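# Roll the carton on the palm until its label is up

## Task

The carton starts loose on the robot's upturned right palm. Reorient it inside that hand so the label points upward. The goal picture shows one acceptable resting orientation, and the carton's rotation about the vertical axis is free. Only this hand may touch the carton; the wrist camera, its post and the arm's last link count as part of the hand. If the carton touches anything else or leaves the hand, the task fails. To finish, the carton must rest still for a moment on the palm or fingers, clear of the wrist, the camera and its post. The palm must face straight up. No hand motor may read moving or overload or be accumulating toward a shutdown; a motor that was off from the very start is exempt. Then declare completion. The hand is opened automatically at that point, and the carton must still lie label-up on the open hand afterwards. Anything held in place only by the robot does not count.

## Robot and tools

ROBOT. One arm with six joints ends in a right-handed robot hand with index, middle and ring fingers and a thumb. The hand has sixteen motors. A wrist camera on a post sits on the palm side: x +0.05 to +0.10, z -0.16 to -0.11, reaching out to y = +0.06 m. That post can strike things and counts as part of the hand for this task.

FRAMES. The scene frame has its origin on the table directly below the arm base, with +z up and +y to the left when looking along +x. Reported poses use this frame: end_effector_position in metres and end_effector_quat_wxyz. The hand point is a spot in front of the palm where thumb tip and index/middle tips meet in a pinch. Its own axes are +z along the straightened fingers toward the tips, +x across the palm away from the thumb, and +y out of the palm face. The palm surface is at y = -0.062. With straight fingers the knuckles sit at z = -0.017 and the tips reach 0.139 m beyond that. For a palm facing straight up, the hand point's +y must point along scene +z.

ROW FORMAT. Every command row is one flat list of 24 numbers, each in [-1, 1]. There is a single arm, so there is a single list. The order is:
1-6: dx, dy, dz, rx, ry, rz. These are an offset, not a pose. It is measured from the hand point's measured pose at the start of the action (for a call's first action, the last pose a result reported), in the hand point's own axes. A value of 1.0 means 0.6 m or 180 degrees. rx, ry, rz form one rotation vector. All rows in an action share that one starting reference.
7-22: hinge goals, absolute values between each hinge's two stops, in this order: index_mcp, index_abd, index_pip, index_dip, middle_mcp, middle_abd, middle_pip, middle_dip, ring_mcp, ring_abd, ring_pip, ring_dip, thumb_cmc, thumb_axl, thumb_mcp, thumb_ipl. Moving toward -1 bends fingers toward the palm at mcp, pip and dip. The values that make each hinge straight are: mcp +0.75, abd 0.00, pip +0.58, dip +0.70. For thumb_cmc, -1 swings the thumb from beside the palm round in front of it, and +0.71 is flat beside the palm. thumb_axl rolls the thumb along its length, and is straight at +0.68. Moving thumb_mcp (straight +0.23) and thumb_ipl (straight +0.17) toward -1 bends the thumb.
23: current_limit, the current cap for all motors, scaling from 0 mA at -1 to 550 mA at +1, with a floor of 11 mA. A low cap also slows hinges and may leave a finger too weak to lift.
24: speed, the set-point rate, equal to (speed+1)/2 of 5.9 rad/s.
The initial settings are current_limit +0.4 and speed -0.6, and the last values written stay in effect.

TOOLS.
execute_actions(actions): a list of actions. Each action is a table of up to 15 rows, one row per 1/30 s step. If a table has fewer rows, its final row repeats until 15 steps are done. Each action lasts 0.5 s. An empty list just returns the current state and images. Each step's pose command is clipped to 100 mm and 16 degrees from the measured pose, so a large offset may need several actions.
move(target, speed, stop_force, blocking): target is one 24-number row. Its pose part is an offset from the pose in the latest result that shows one. The hand point travels a straight path over 0.5 to 10 s and takes the shorter rotation. speed is a top speed in m/s, from 0.002 to 0.5, default 0.25; the turning limit is twice that value in rad/s. stop_force, in N from 9 to 40, ends the path when the wrist sensor feels that much extra push against the motion. It is unreliable on moves that rotate. blocking=false returns after 0.5 s, cannot be combined with stop_force, and blocks other motion calls until its end is seen. The result adds a move: line: done, contact, held, off_target, moving or fault, plus limits (paced = the pose was clipped; held = some steps were blocked) and the distance to target.
wait(seconds): 0 to 10 s, holding the last command. It returns early if a running move ends.
stop(): brakes a running move.
zoom_image(camera, region): an enlarged crop of cam_head_left, cam_head_right, cam_high, cam_low or cam_wrist. region is [x0, y0, x1, y1] in pixels of the 504x504 image, at most 504 px per side.
show_instructions(): shows the reference image(s).
finished_scene(scene): pass the current scene number to declare completion. This is final.

RESULT LINES. Each result shows pose, velocities, Wrist force and Wrist torque in the hand point's axes (offset up to about 4 N, noise, saturation near 50 N), and Hand target (the pose the controller is driving toward). There are per-motor lists in motor order: hand_goal, hand_measured, hand_current_ma (positive pushes toward -1) and hand_state (moving, goal, blocked, overload). hand_current_limit and hand_speed are also shown. execute_actions results list step positions, and HELD marks steps where commands were held back. A pose unreachable line means the clearance check altered the command.

CAUTIONS. Nothing except the hand may touch the carton. Keep the carton on the hand and off the table. Avoid fast hand motions that fling it; tilt and roll it gently with the fingers or the thumb. Once a motor's current stays at 495 mA or more for 5 s in total, it shuts down for 10 s, so avoid squeezing hard for long. Contact torque at a joint limit (wrist joints 24.9 N m) or a 150 N external force causes a 10 s fault stop, and the rest of that call is skipped. After a HAND FAULT line, the remaining motion calls in that reply are skipped. Motors heat while holding loads; a fault is triggered at 85 °C. Before finishing, return the palm to face straight up. Let the carton settle on the palm or fingers, clear of the wrist and post, and let all motors reach goal or a quiet blocked state. Remember that the hand will open, so a carton that is only propped up by the fingers may roll over.

Each tool is called after ">>>" by a JSON object that holds its "op" and its "data".

Reference images:

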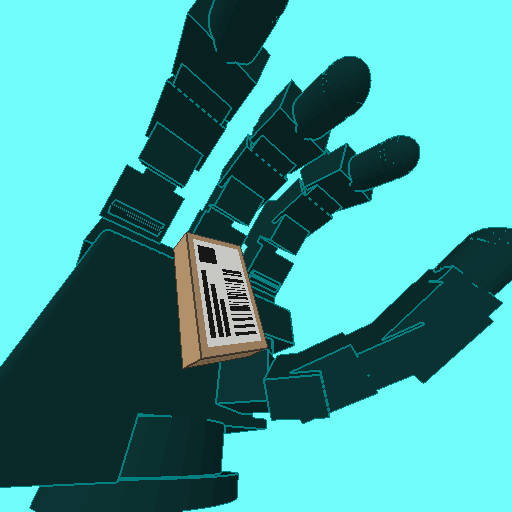

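## Session

>>> {"op": "execute_actions", "data": {"actions": []}}

Scene clock: 0.00 s.
end_effector_position=(+0.6047, +0.0419, +0.4805) hand_goal=(+0.046, +0.000, -0.008, +0.280, +0.046, +0.000, -0.008, +0.280, +0.046, +0.000, -0.008, +0.280, -0.104, +0.266, +0.032, -0.018) hand_measured=(+0.060, +0.000, -0.006, +0.282, +0.062, +0.000, -0.004, +0.282, +0.060, +0.000, -0.004, +0.282, -0.092, +0.270, +0.034, -0.016) hand_current_ma=(+82, +0, +15, +14, +90, +0, +16, +13, +82, +0, +16, +14, +63, +29, +12, +11) hand_state=(goal, goal, goal, goal, goal, goal, goal, goal, goal, goal, goal, goal, goal, goal, goal, goal) hand_current_limit=0.40 hand_speed=-0.60 end_effector_quat_wxyz=(+0.506, +0.477, +0.520, +0.496) end_effector_velocity=(+0.000, -0.001, +0.000) end_effector_angular_velocity=(-0.002, -0.001, -0.001)
Joint positions: [-0.19  -1.156  2.229 -4.203 -1.32  -0.054]
Joint velocities: [-0.002 -0.    -0.001  0.     0.    -0.002]
Wrist force (N, on the end effector, along its own x y z axes, offset not removed): no reading
Wrist torque (N m, same axes, about the end effector's origin, offset not removed): no reading
Hand target: +0.605, +0.042, +0.481; +0.506, +0.477, +0.520, +0.496

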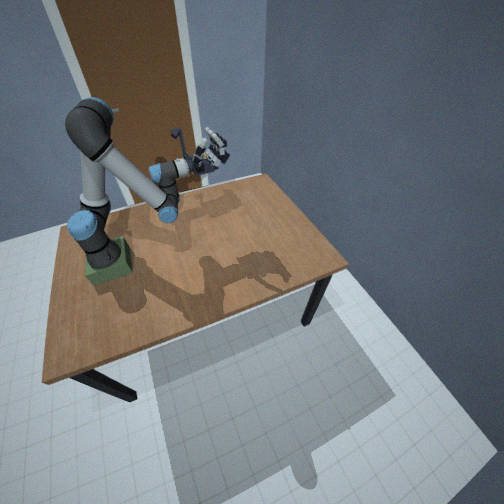

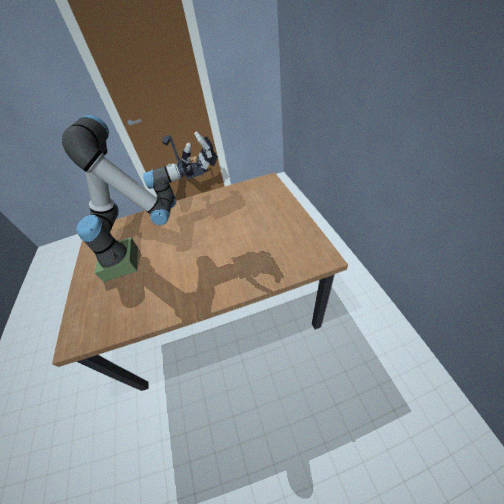

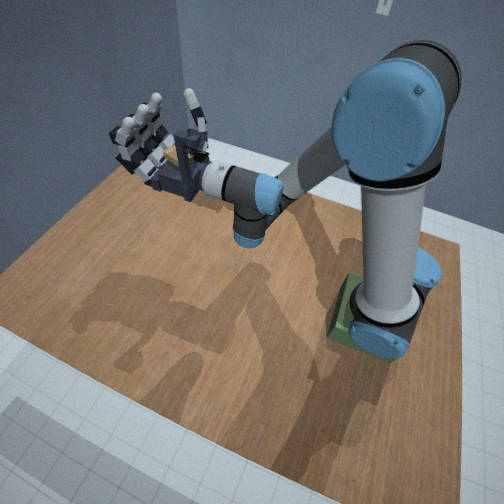

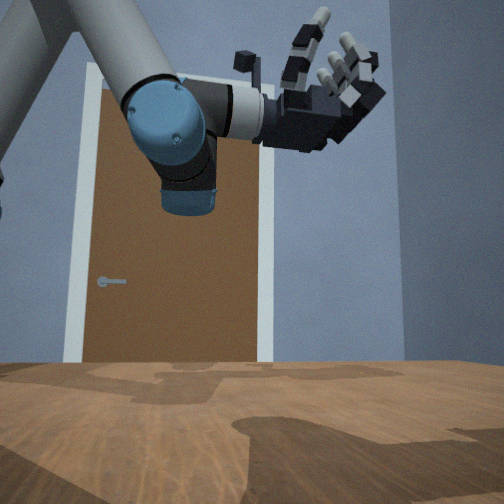

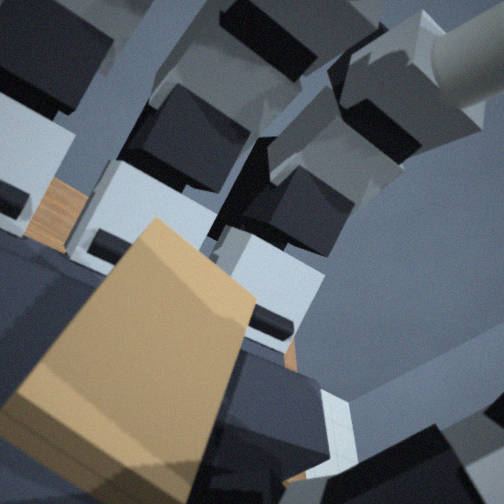

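>>> {"op": "zoom_image", "data": {"camera": "cam_high", "region": [90,70,250,230]}}

>>> {"op": "zoom_image", "data": {"camera": "cam_head_left", "region": [150,110,250,210]}}

Region (90, 70, 250, 230) of cam_high's 504x504 image, scaled by 3.150, with more detail than that image has.

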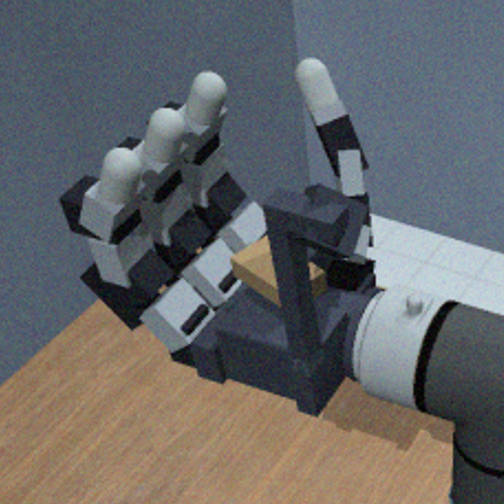

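Region (150, 110, 250, 210) of cam_head_left's 504x504 image, scaled by 5.040, with more detail than that image has.

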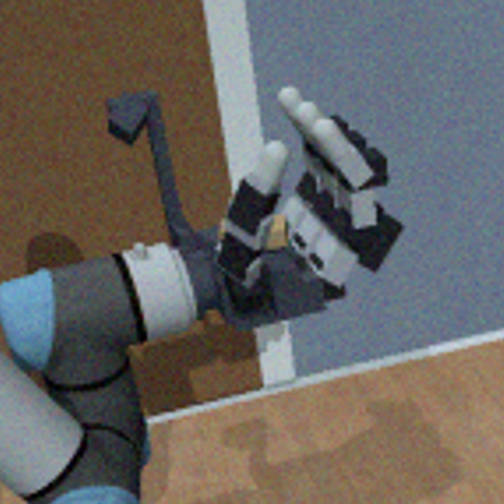

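>>> {"op": "move", "data": {"target": [0,0,0,0.08,0,0.017, 0.72,-0.05,0.5,-0.3, 0.72,0,0.5,-0.3, 0.72,0.05,0.5,-0.3, -0.104,0.266,0.032,-0.018,0.4,-0.4], "speed": 0.1}}

>>> {"op": "zoom_image", "data": {"camera": "cam_high", "region": [70,70,250,250]}}

Scene clock: 14.60 s.
end_effector_position=(+0.6047, +0.0419, +0.4805) hand_goal=(+0.720, -0.050, +0.500, -0.300, +0.720, +0.000, +0.500, -0.300, +0.720, +0.050, +0.500, -0.300, -0.104, +0.266, +0.032, -0.018) hand_measured=(+0.728, -0.048, +0.500, -0.296, +0.730, +0.000, +0.500, -0.296, +0.730, +0.046, +0.500, -0.296, -0.092, +0.270, +0.034, -0.016) hand_current_ma=(+51, +12, +3, +18, +56, +0, +3, +18, +51, -15, +3, +18, +63, +29, +7, +10) hand_state=(goal, goal, goal, goal, goal, goal, goal, goal, goal, goal, goal, goal, goal, goal, goal, goal) hand_current_limit=0.40 hand_speed=-0.40 end_effector_quat_wxyz=(+0.429, +0.550, +0.565, +0.441) end_effector_velocity=(-0.000, -0.000, +0.001) end_effector_angular_velocity=(+0.003, +0.010, -0.001)
Joint positions: [-0.182 -1.384  2.292 -3.78  -1.342 -0.061]
Joint velocities: [-0.    -0.011  0.     0.02  -0.001  0.001]
Wrist force (N, on the end effector, along its own x y z axes, offset not removed): [0.5 0.4 0.1]
Wrist torque (N m, same axes, about the end effector's origin, offset not removed): [0.13 -0.05 -0.13]
Hand target: +0.605, +0.042, +0.481; +0.429, +0.551, +0.565, +0.440
Off the commanded pose: 0.000 m, 0 deg.
move: done

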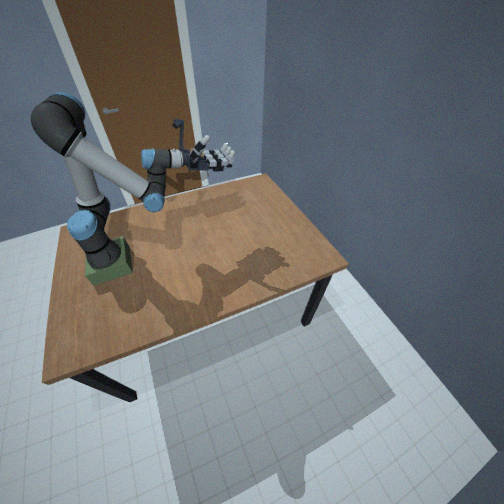

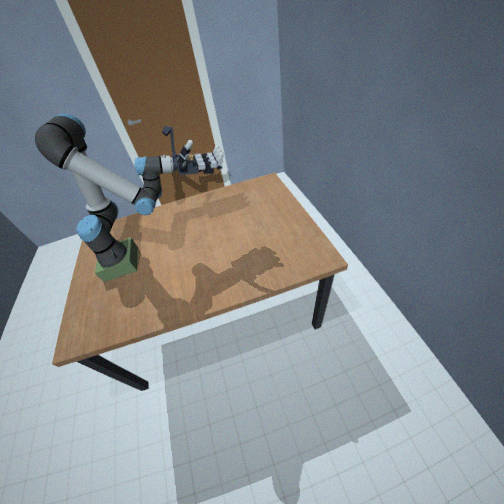

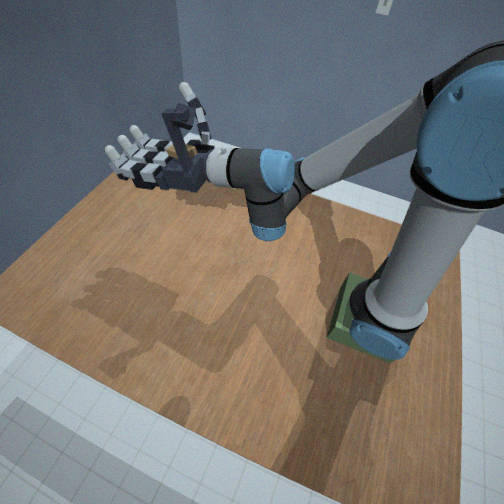

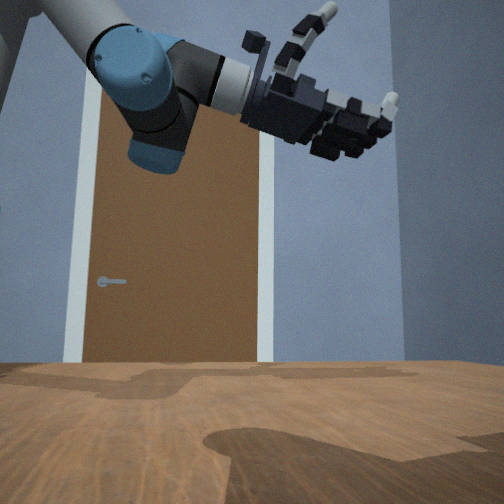

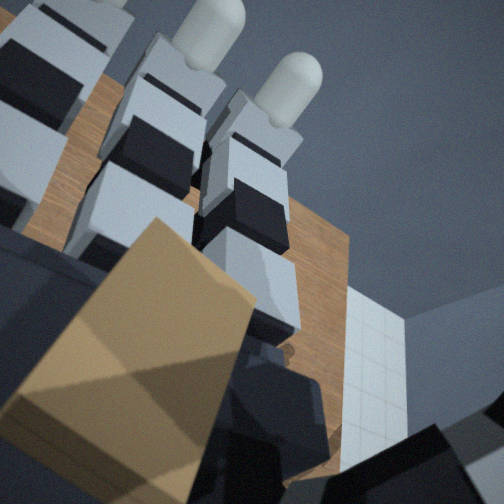

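Region (70, 70, 250, 250) of cam_high's 504x504 image, scaled by 2.800, with more detail than that image has.

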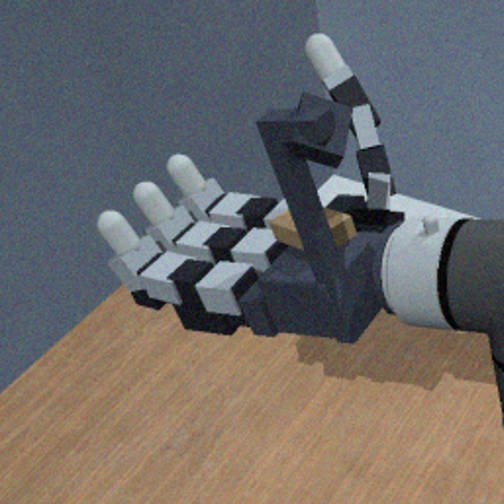

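>>> {"op": "move", "data": {"target": [0,-0.1,0,0.07,0,0, 0.68,-0.08,0.5,-0.55, 0.72,0,0.5,-0.55, 0.68,0.08,0.5,-0.55, -0.104,0.266,0.032,-0.018,0.4,-0.4], "speed": 0.08}}

Scene clock: 21.50 s.
end_effector_position=(+0.5901, +0.0414, +0.4225) hand_goal=(+0.680, -0.080, +0.500, -0.550, +0.720, +0.000, +0.500, -0.550, +0.680, +0.080, +0.500, -0.550, -0.104, +0.266, +0.032, -0.018) hand_measured=(+0.702, -0.078, +0.500, -0.546, +0.732, +0.000, +0.502, -0.546, +0.702, +0.078, +0.500, -0.546, -0.092, +0.270, +0.032, -0.016) hand_current_ma=(+127, +14, +4, +17, +65, +0, +8, +18, +127, -14, +4, +17, +63, +29, +0, +9) hand_state=(blocked, goal, goal, goal, goal, goal, goal, goal, blocked, goal, goal, goal, goal, goal, goal, goal) hand_current_limit=0.40 hand_speed=-0.40 end_effector_quat_wxyz=(+0.366, +0.594, +0.609, +0.376) end_effector_velocity=(-0.000, +0.000, -0.002) end_effector_angular_velocity=(+0.000, +0.010, +0.000)
Joint positions: [-0.192 -1.467  2.38  -3.559 -1.352 -0.115]
Joint velocities: [-0.    -0.003  0.001  0.011 -0.    -0.002]
Wrist force (N, on the end effector, along its own x y z axes, offset not removed): [0.1 0.1 0.4]
Wrist torque (N m, same axes, about the end effector's origin, offset not removed): [0.17 -0.05 -0.22]
Hand target: +0.590, +0.041, +0.422; +0.366, +0.594, +0.610, +0.376
Off the commanded pose: 0.000 m, 0 deg.
move: done

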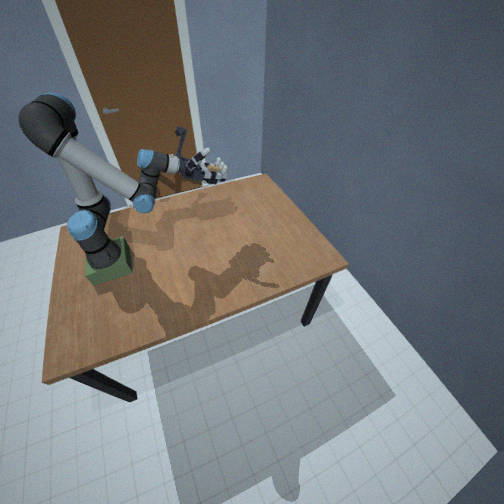

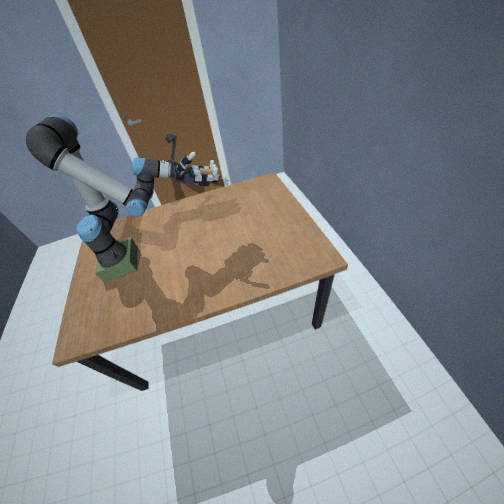

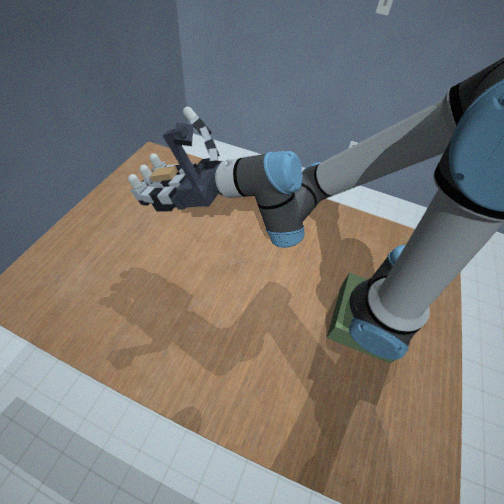

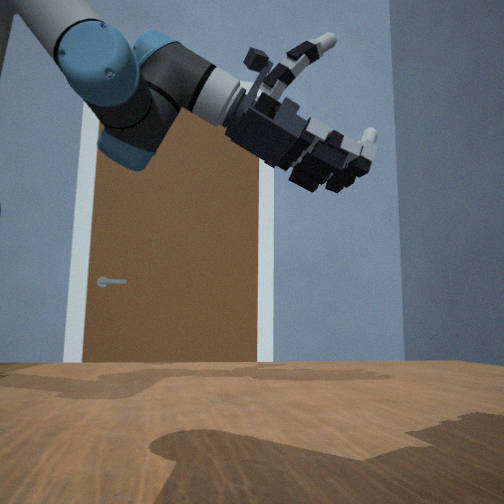

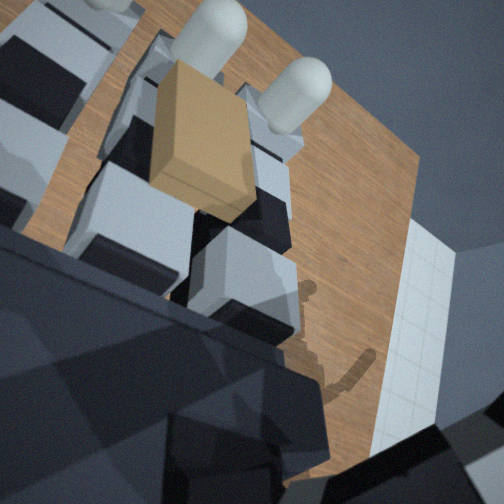

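>>> {"op": "move", "data": {"target": [0,0,0,0.15,0,0, -0.15,-0.08,0.5,-0.55, -0.15,0,0.5,-0.55, -0.15,0.08,0.5,-0.55, 0.0,0.266,0.2,0.1,0.4,-0.82], "speed": 0.12}}

>>> {"op": "move", "data": {"target": [0,0,0,0,0,0, -0.52,-0.08,0.55,-0.3, -0.52,0,0.55,-0.3, -0.52,0.08,0.55,-0.3, 0.0,0.266,0.2,0.1,0.4,-0.82]}}

>>> {"op": "zoom_image", "data": {"camera": "cam_high", "region": [90,90,250,250]}}

Scene clock: 28.57 s.
end_effector_position=(+0.5902, +0.0414, +0.4225) hand_goal=(-0.150, -0.080, +0.500, -0.550, -0.150, +0.000, +0.500, -0.550, -0.150, +0.080, +0.500, -0.550, +0.000, +0.266, +0.200, +0.100) hand_measured=(-0.126, -0.078, +0.500, -0.548, -0.116, +0.000, +0.502, -0.548, -0.126, +0.078, +0.500, -0.548, +0.004, +0.270, +0.196, +0.098) hand_current_ma=(+137, +14, +4, +15, +178, +0, +8, +15, +137, -14, +4, +15, +22, +22, -32, -19) hand_state=(blocked, goal, goal, goal, blocked, goal, goal, goal, blocked, goal, goal, goal, goal, goal, goal, goal) hand_current_limit=0.40 hand_speed=-0.82 end_effector_quat_wxyz=(+0.218, +0.663, +0.680, +0.224) end_effector_velocity=(+0.000, +0.001, -0.001) end_effector_angular_velocity=(+0.001, +0.012, +0.002)
Joint positions: [-0.166 -1.715  2.165 -2.628 -1.443 -0.179]
Joint velocities: [ 0.003  0.001 -0.007  0.018 -0.002  0.   ]
Wrist force (N, on the end effector, along its own x y z axes, offset not removed): [-1.0 0.8 -0.3]
Wrist torque (N m, same axes, about the end effector's origin, offset not removed): [0.31 0.18 -0.26]
Hand target: +0.590, +0.041, +0.422; +0.218, +0.663, +0.680, +0.223
Off the commanded pose: 0.000 m, 0 deg.
move: done

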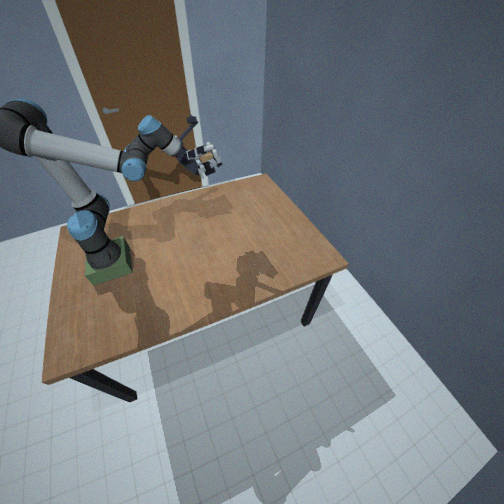

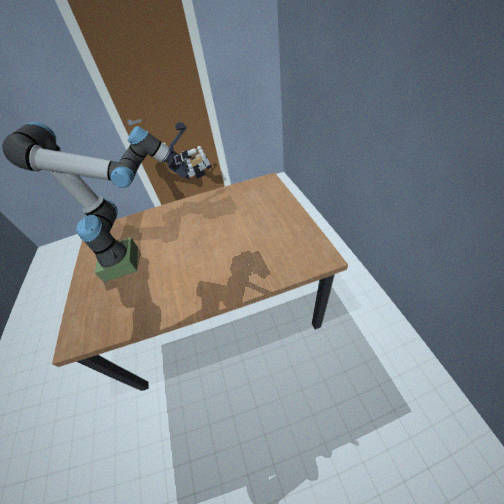

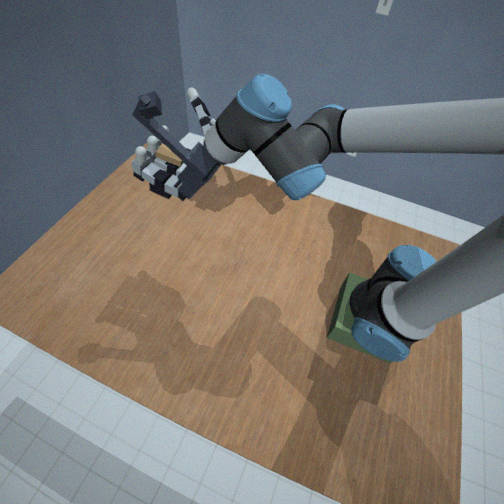

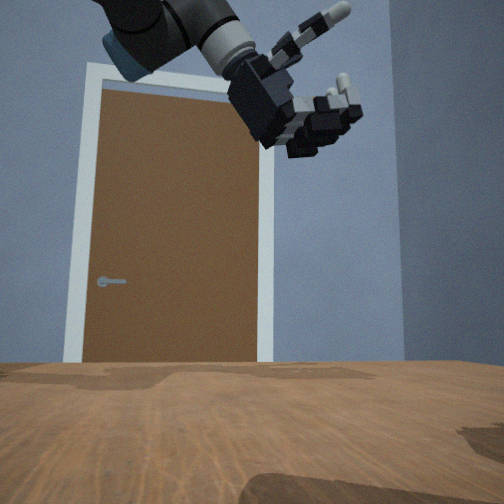

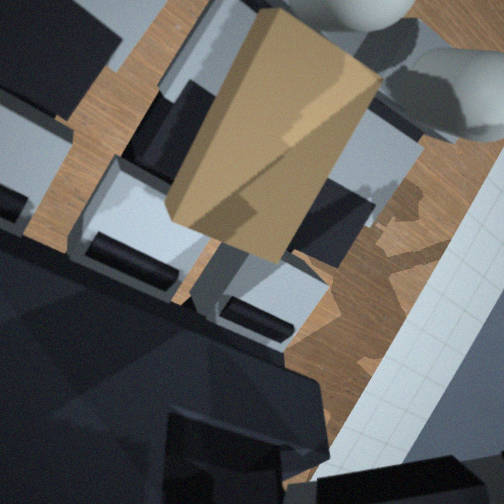

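Scene clock: 29.73 s.
end_effector_position=(+0.5902, +0.0414, +0.4225) hand_goal=(-0.520, -0.080, +0.550, -0.300, -0.520, +0.000, +0.550, -0.300, -0.520, +0.080, +0.550, -0.300, +0.000, +0.266, +0.200, +0.100) hand_measured=(-0.498, -0.078, +0.550, -0.304, -0.492, +0.000, +0.550, -0.304, -0.500, +0.078, +0.550, -0.304, +0.004, +0.270, +0.196, +0.098) hand_current_ma=(+122, +13, -1, -17, +150, +0, +1, -17, +118, -13, -1, -17, +22, +22, -32, -19) hand_state=(blocked, goal, goal, goal, blocked, goal, goal, goal, blocked, goal, goal, goal, goal, goal, goal, goal) hand_current_limit=0.40 hand_speed=-0.82 end_effector_quat_wxyz=(+0.218, +0.663, +0.680, +0.224) end_effector_velocity=(+0.000, -0.000, -0.000) end_effector_angular_velocity=(+0.002, -0.001, -0.001)
Joint positions: [-0.166 -1.715  2.165 -2.628 -1.443 -0.179]
Joint velocities: [-0.     0.001  0.    -0.001  0.001  0.001]
Wrist force (N, on the end effector, along its own x y z axes, offset not removed): [-0.9 -0.1 -0.3]
Wrist torque (N m, same axes, about the end effector's origin, offset not removed): [0.17 0.07 -0.35]
Hand target: +0.590, +0.041, +0.422; +0.218, +0.663, +0.680, +0.224
Off the commanded pose: 0.000 m, 0 deg.
move: done

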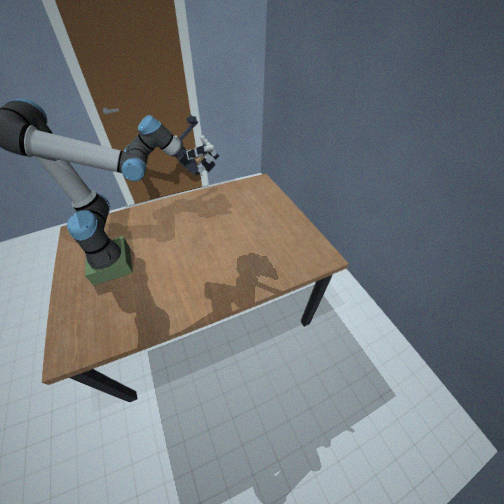

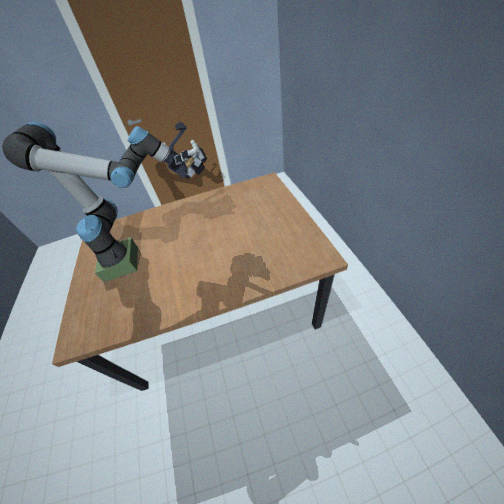

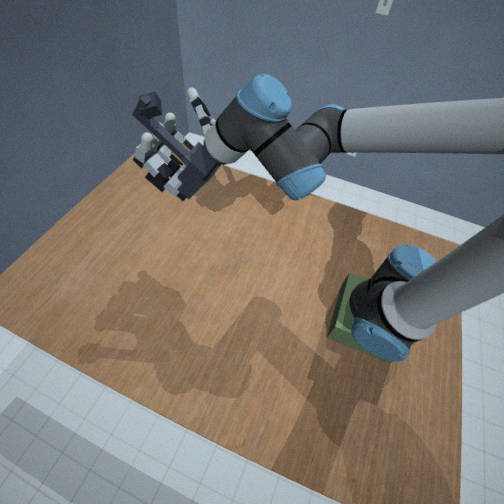

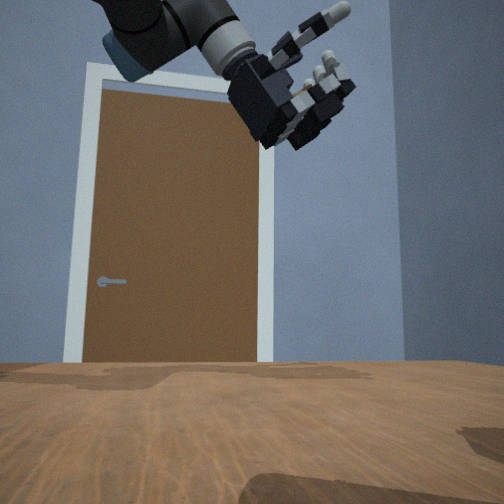

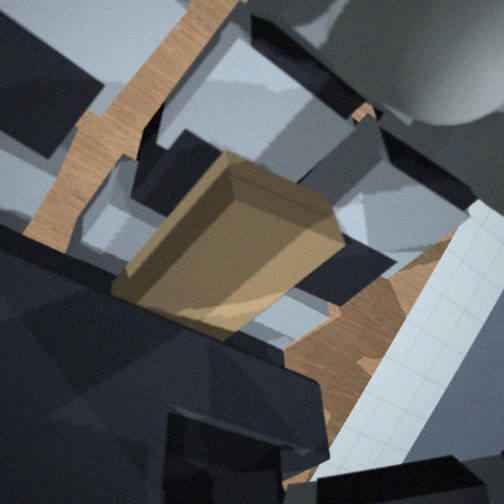

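Region (90, 90, 250, 250) of cam_high's 504x504 image, scaled by 3.150, with more detail than that image has.

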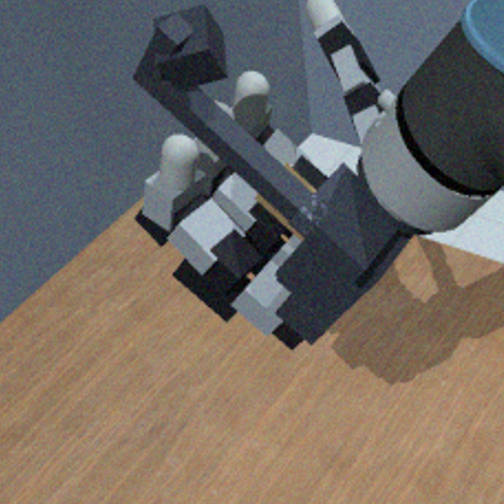

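>>> {"op": "move", "data": {"target": [0,0,0,-0.22,0,0, -0.95,-0.08,0.35,-0.2, -0.95,0,0.35,-0.2, -0.6,0.08,0.3,-0.3, 0.0,0.266,0.2,0.1,0.4,-0.82], "speed": 0.15}}

>>> {"op": "zoom_image", "data": {"camera": "cam_high", "region": [90,90,250,250]}}

Scene clock: 35.80 s.
end_effector_position=(+0.5900, +0.0415, +0.4225) hand_goal=(-0.950, -0.080, +0.350, -0.200, -0.950, +0.000, +0.350, -0.200, -0.600, +0.080, +0.300, -0.300, +0.000, +0.266, +0.200, +0.100) hand_measured=(-0.942, -0.076, +0.354, -0.204, -0.658, -0.002, +0.364, -0.204, -0.596, +0.078, +0.302, -0.304, +0.006, +0.270, +0.198, +0.098) hand_current_ma=(+49, +24, +15, -19, +385, -8, +66, -19, +25, -12, +11, -17, +29, +19, -11, -15) hand_state=(goal, goal, goal, goal, blocked, goal, goal, goal, goal, goal, goal, goal, goal, goal, goal, goal) hand_current_limit=0.40 hand_speed=-0.82 end_effector_quat_wxyz=(+0.429, +0.550, +0.565, +0.441) end_effector_velocity=(+0.000, -0.000, +0.001) end_effector_angular_velocity=(-0.000, -0.011, -0.001)
Joint positions: [-0.193 -1.253  2.373 -3.993 -1.331 -0.064]
Joint velocities: [ 0.001  0.01  -0.004 -0.018 -0.002  0.003]
Wrist force (N, on the end effector, along its own x y z axes, offset not removed): [-1.6 0.5 -0.2]
Wrist torque (N m, same axes, about the end effector's origin, offset not removed): [0.00 0.27 -0.41]
Hand target: +0.590, +0.041, +0.423; +0.430, +0.550, +0.564, +0.441
Off the commanded pose: 0.000 m, 0 deg.
move: done

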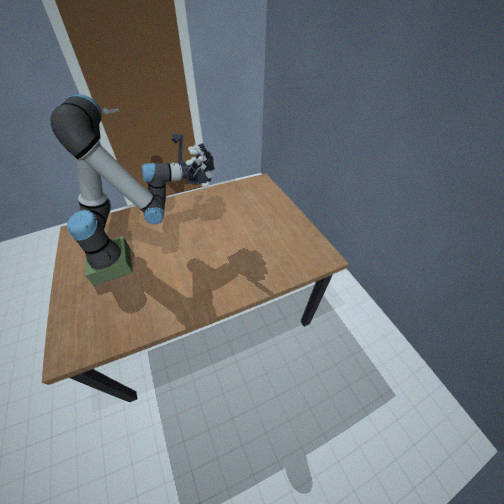

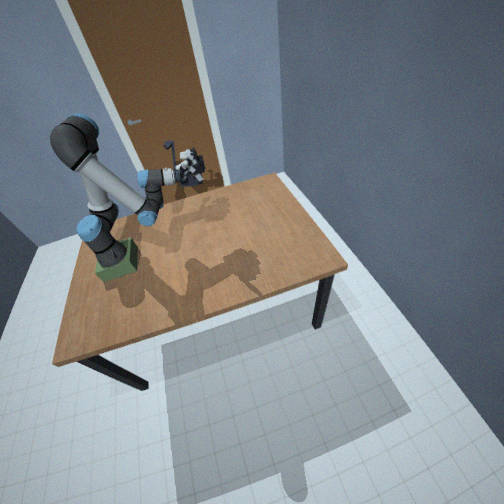

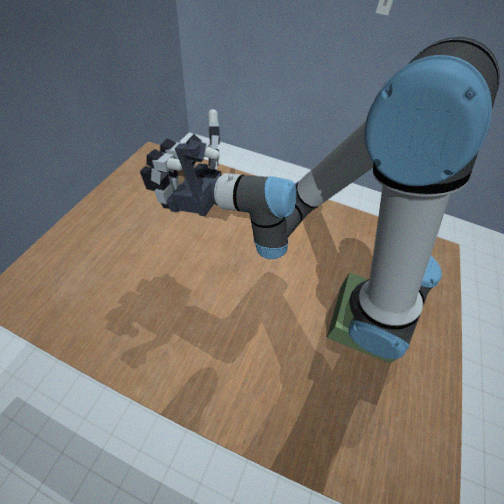

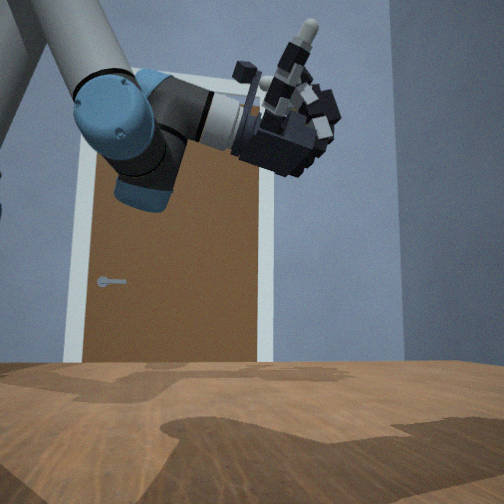

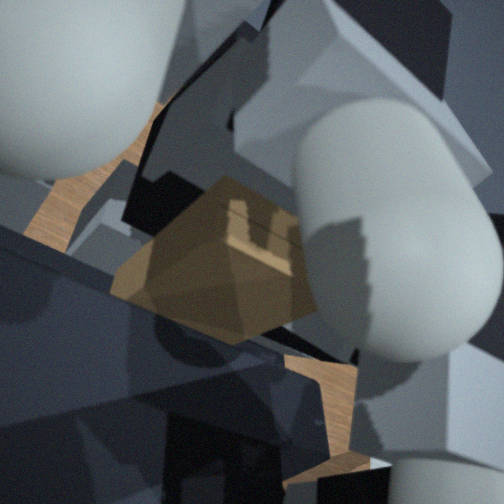

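Region (90, 90, 250, 250) of cam_high's 504x504 image, scaled by 3.150, with more detail than that image has.

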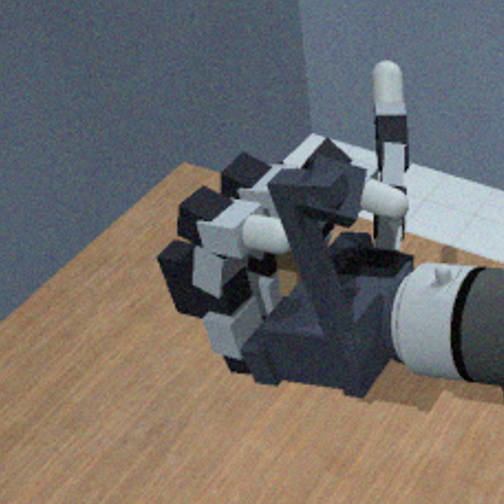

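>>> {"op": "move", "data": {"target": [0,0,0,-0.078,0,0, -0.95,-0.08,0.6,0.3, -0.9,0,0.7,0.4, -0.4,0.0,0.5,0.3, 0.0,0.266,0.2,0.1,0.4,-0.7], "speed": 0.15}}

>>> {"op": "zoom_image", "data": {"camera": "cam_high", "region": [90,90,250,250]}}

Scene clock: 39.23 s.
end_effector_position=(+0.5899, +0.0415, +0.4225) hand_goal=(-0.950, -0.080, +0.600, +0.300, -0.900, +0.000, +0.700, +0.400, -0.400, +0.000, +0.500, +0.300, +0.000, +0.266, +0.200, +0.100) hand_measured=(-0.954, -0.076, +0.592, +0.296, -0.670, -0.002, +0.688, +0.396, -0.398, +0.002, +0.498, +0.296, +0.006, +0.270, +0.200, +0.098) hand_current_ma=(-23, +24, -37, -22, +385, -8, -60, -18, +8, +14, -13, -19, +29, +19, -3, -12) hand_state=(goal, goal, goal, goal, blocked, goal, goal, goal, goal, goal, goal, goal, goal, goal, goal, goal) hand_current_limit=0.40 hand_speed=-0.70 end_effector_quat_wxyz=(+0.493, +0.494, +0.507, +0.506) end_effector_velocity=(+0.000, +0.000, +0.000) end_effector_angular_velocity=(+0.001, -0.011, +0.000)
Joint positions: [-0.184 -1.021  2.282 -4.385 -1.332 -0.003]
Joint velocities: [ 0.002  0.009 -0.007 -0.014 -0.002  0.003]
Wrist force (N, on the end effector, along its own x y z axes, offset not removed): [0.4 0.2 -0.9]
Wrist torque (N m, same axes, about the end effector's origin, offset not removed): [-0.06 -0.06 -0.22]
Hand target: +0.590, +0.041, +0.423; +0.493, +0.493, +0.507, +0.506
Off the commanded pose: 0.000 m, 0 deg.
move: done

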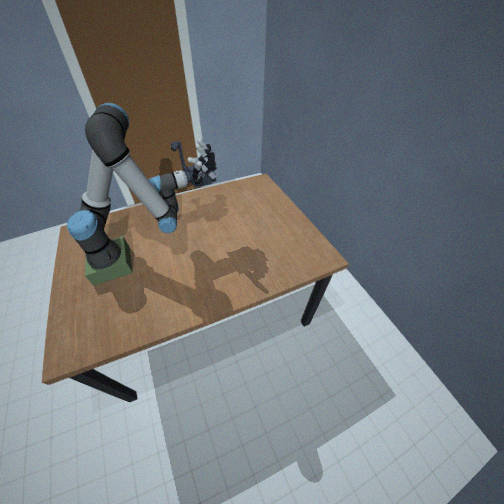

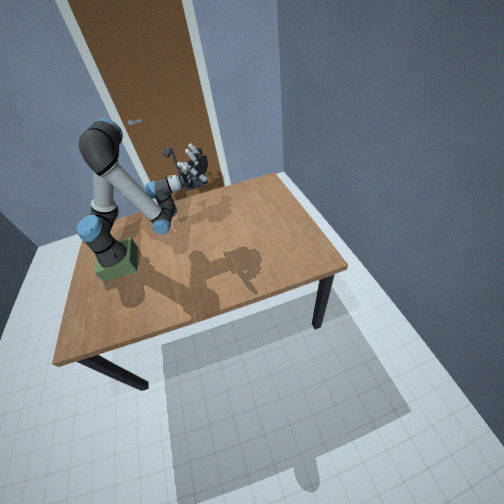

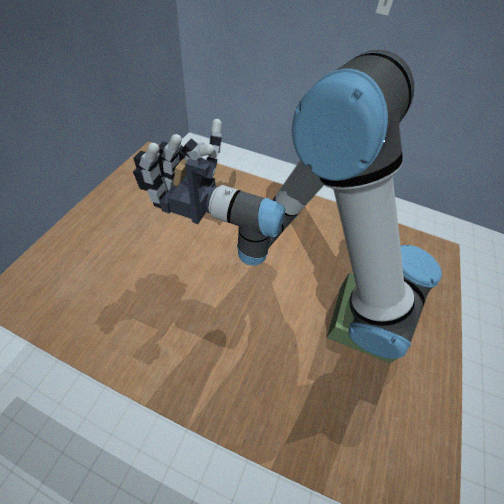

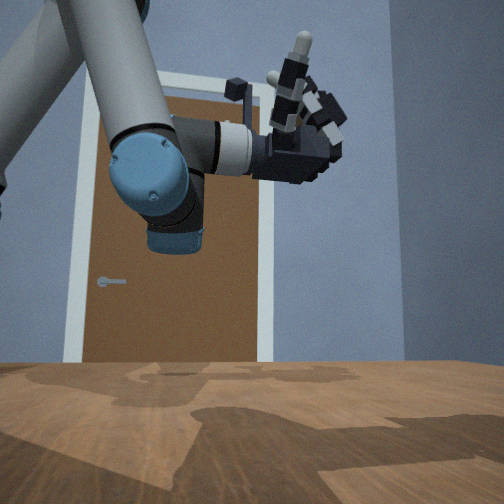

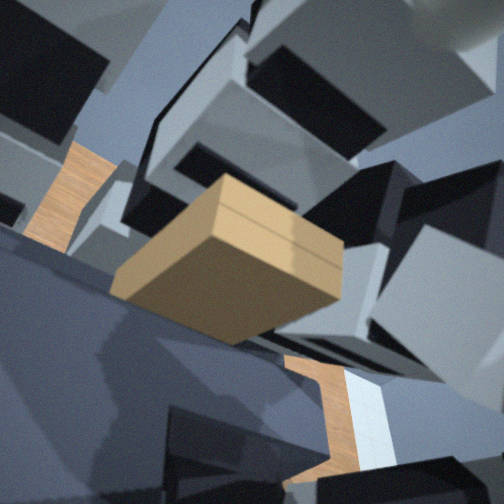

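Region (90, 90, 250, 250) of cam_high's 504x504 image, scaled by 3.150, with more detail than that image has.

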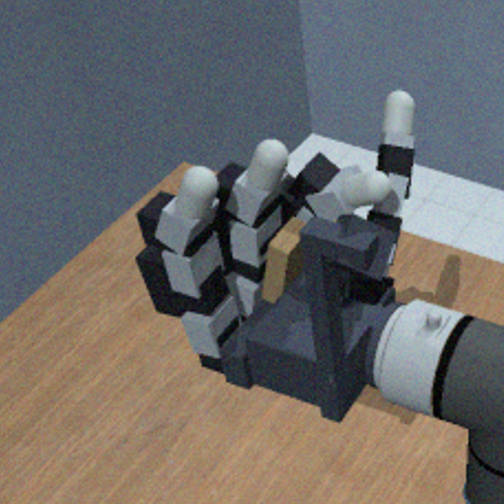

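>>> {"op": "move", "data": {"target": [0,0,0,-0.065,0,0, -0.95,-0.04,0.6,0.3, -0.8,0,0.7,0.4, -0.4,0.0,0.5,0.3, -0.3,-0.4,0.1,0.1,0.4,-0.7], "speed": 0.15}}

>>> {"op": "move", "data": {"target": [0,0,0,0,0,0, -0.95,-0.04,0.6,0.3, -0.45,0,0.4,0.4, -0.4,0.0,0.5,0.3, -0.3,-0.4,0.1,0.1,0.4,-0.85]}}

Scene clock: 45.90 s.
end_effector_position=(+0.5899, +0.0415, +0.4225) hand_goal=(-0.950, -0.040, +0.600, +0.300, -0.800, +0.000, +0.700, +0.400, -0.400, +0.000, +0.500, +0.300, -0.300, -0.400, +0.100, +0.100) hand_measured=(-0.954, -0.072, +0.600, +0.302, -0.670, -0.002, +0.688, +0.396, -0.398, +0.002, +0.498, +0.296, -0.166, -0.374, +0.126, +0.098) hand_current_ma=(-29, -157, -3, +7, +385, -8, -59, -18, +8, +14, -13, -19, +385, +160, +165, -11) hand_state=(goal, blocked, goal, goal, blocked, goal, goal, goal, goal, goal, goal, goal, blocked, blocked, blocked, goal) hand_current_limit=0.40 hand_speed=-0.70 end_effector_quat_wxyz=(+0.541, +0.441, +0.453, +0.555) end_effector_velocity=(+0.000, -0.001, -0.000) end_effector_angular_velocity=(+0.000, -0.000, -0.001)
Joint positions: [-0.17  -0.861  2.153 -4.625 -1.35   0.044]
Joint velocities: [-0.001  0.    -0.001  0.    -0.001  0.   ]
Wrist force (N, on the end effector, along its own x y z axes, offset not removed): [-0.6 -0.1 -1.6]
Wrist torque (N m, same axes, about the end effector's origin, offset not removed): [-0.14 0.07 -0.29]
Hand target: +0.590, +0.041, +0.422; +0.541, +0.441, +0.453, +0.555
Off the commanded pose: 0.000 m, 0 deg.
move: done

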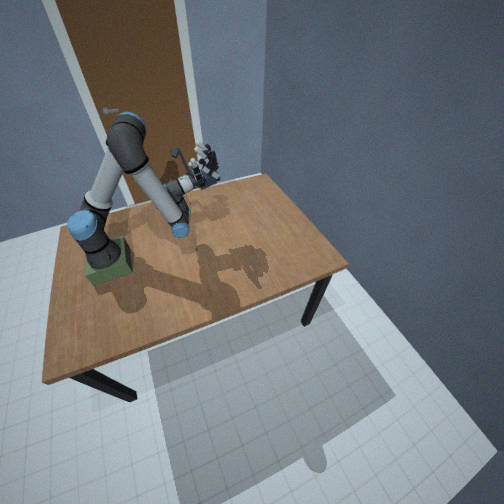

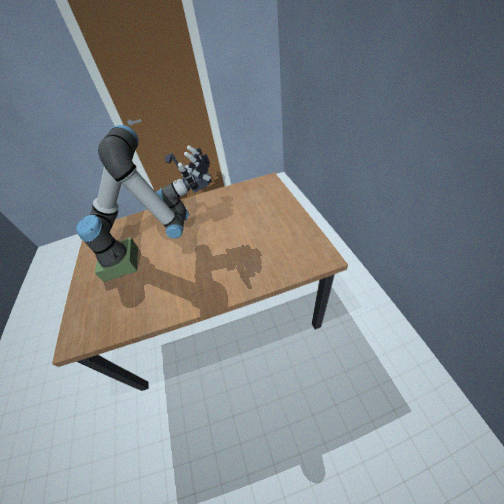

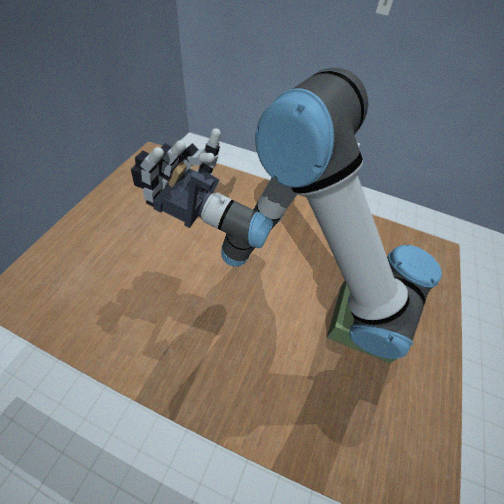

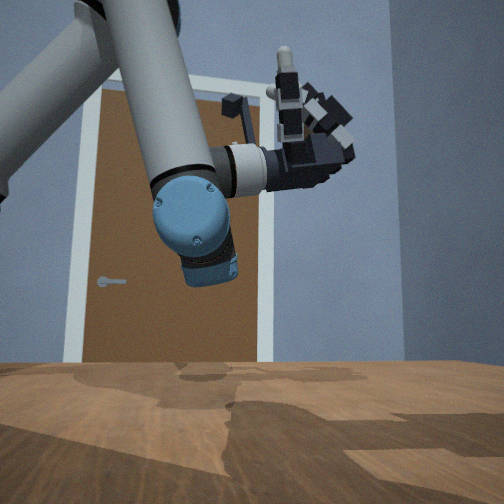

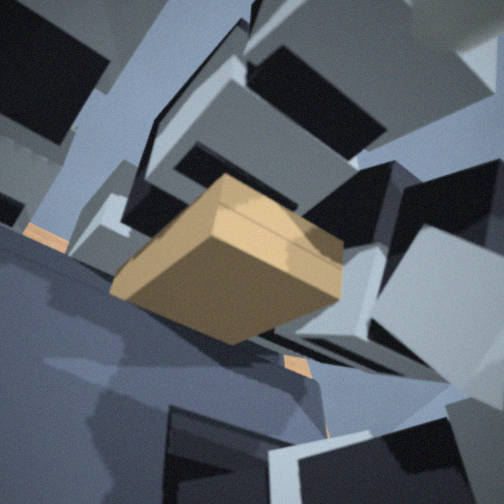

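Scene clock: 47.00 s.
end_effector_position=(+0.5899, +0.0415, +0.4225) hand_goal=(-0.950, -0.040, +0.600, +0.300, -0.450, +0.000, +0.400, +0.400, -0.400, +0.000, +0.500, +0.300, -0.300, -0.400, +0.100, +0.100) hand_measured=(-0.954, -0.074, +0.600, +0.302, -0.456, -0.002, +0.402, +0.396, -0.398, +0.002, +0.498, +0.296, -0.166, -0.376, +0.126, +0.098) hand_current_ma=(-29, -168, -3, +7, -34, -8, +10, -18, +8, +14, -13, -19, +385, +147, +165, -11) hand_state=(goal, blocked, goal, goal, goal, goal, goal, goal, goal, goal, goal, goal, blocked, blocked, blocked, goal) hand_current_limit=0.40 hand_speed=-0.85 end_effector_quat_wxyz=(+0.541, +0.441, +0.453, +0.555) end_effector_velocity=(+0.000, +0.000, -0.001) end_effector_angular_velocity=(+0.001, +0.002, -0.001)
Joint positions: [-0.17  -0.861  2.153 -4.625 -1.35   0.044]
Joint velocities: [ 0.001  0.001  0.001  0.001 -0.002  0.001]
Wrist force (N, on the end effector, along its own x y z axes, offset not removed): [-0.8 -2.0 -0.5]
Wrist torque (N m, same axes, about the end effector's origin, offset not removed): [-0.43 0.14 -0.31]
Hand target: +0.590, +0.041, +0.422; +0.541, +0.441, +0.453, +0.555
Off the commanded pose: 0.000 m, 0 deg.
move: done

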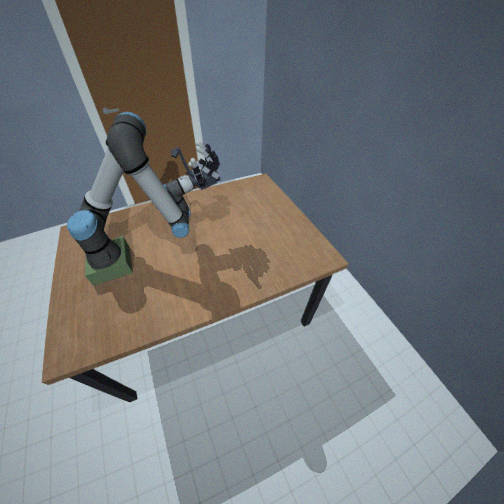

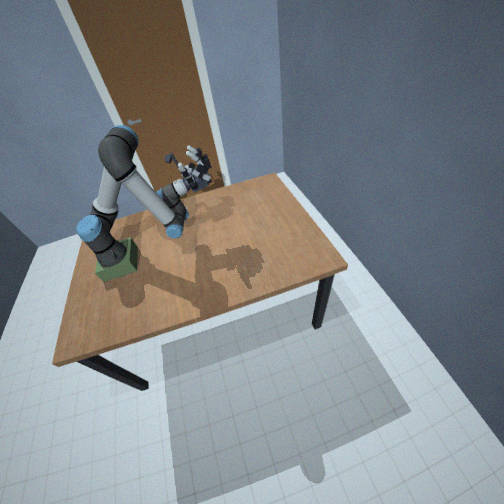

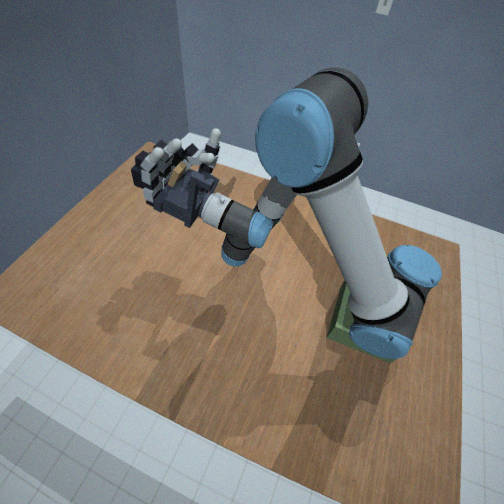

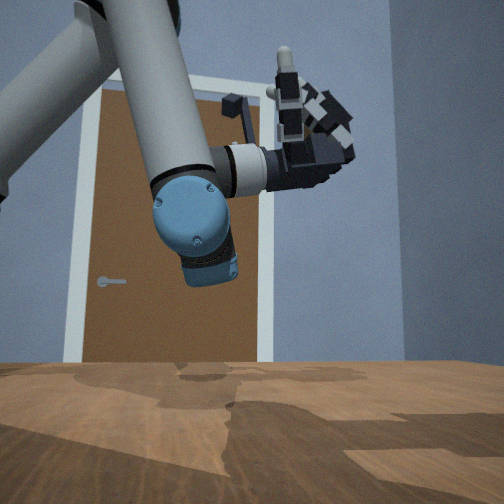

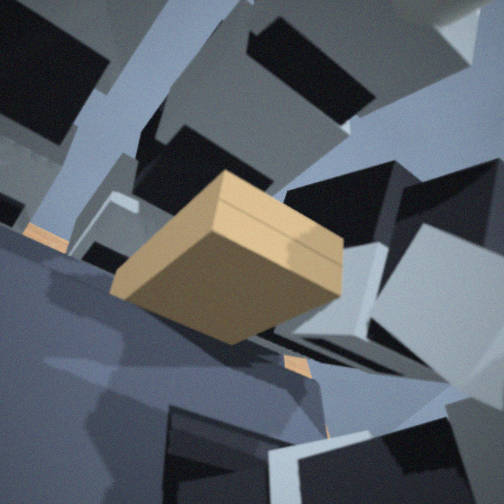

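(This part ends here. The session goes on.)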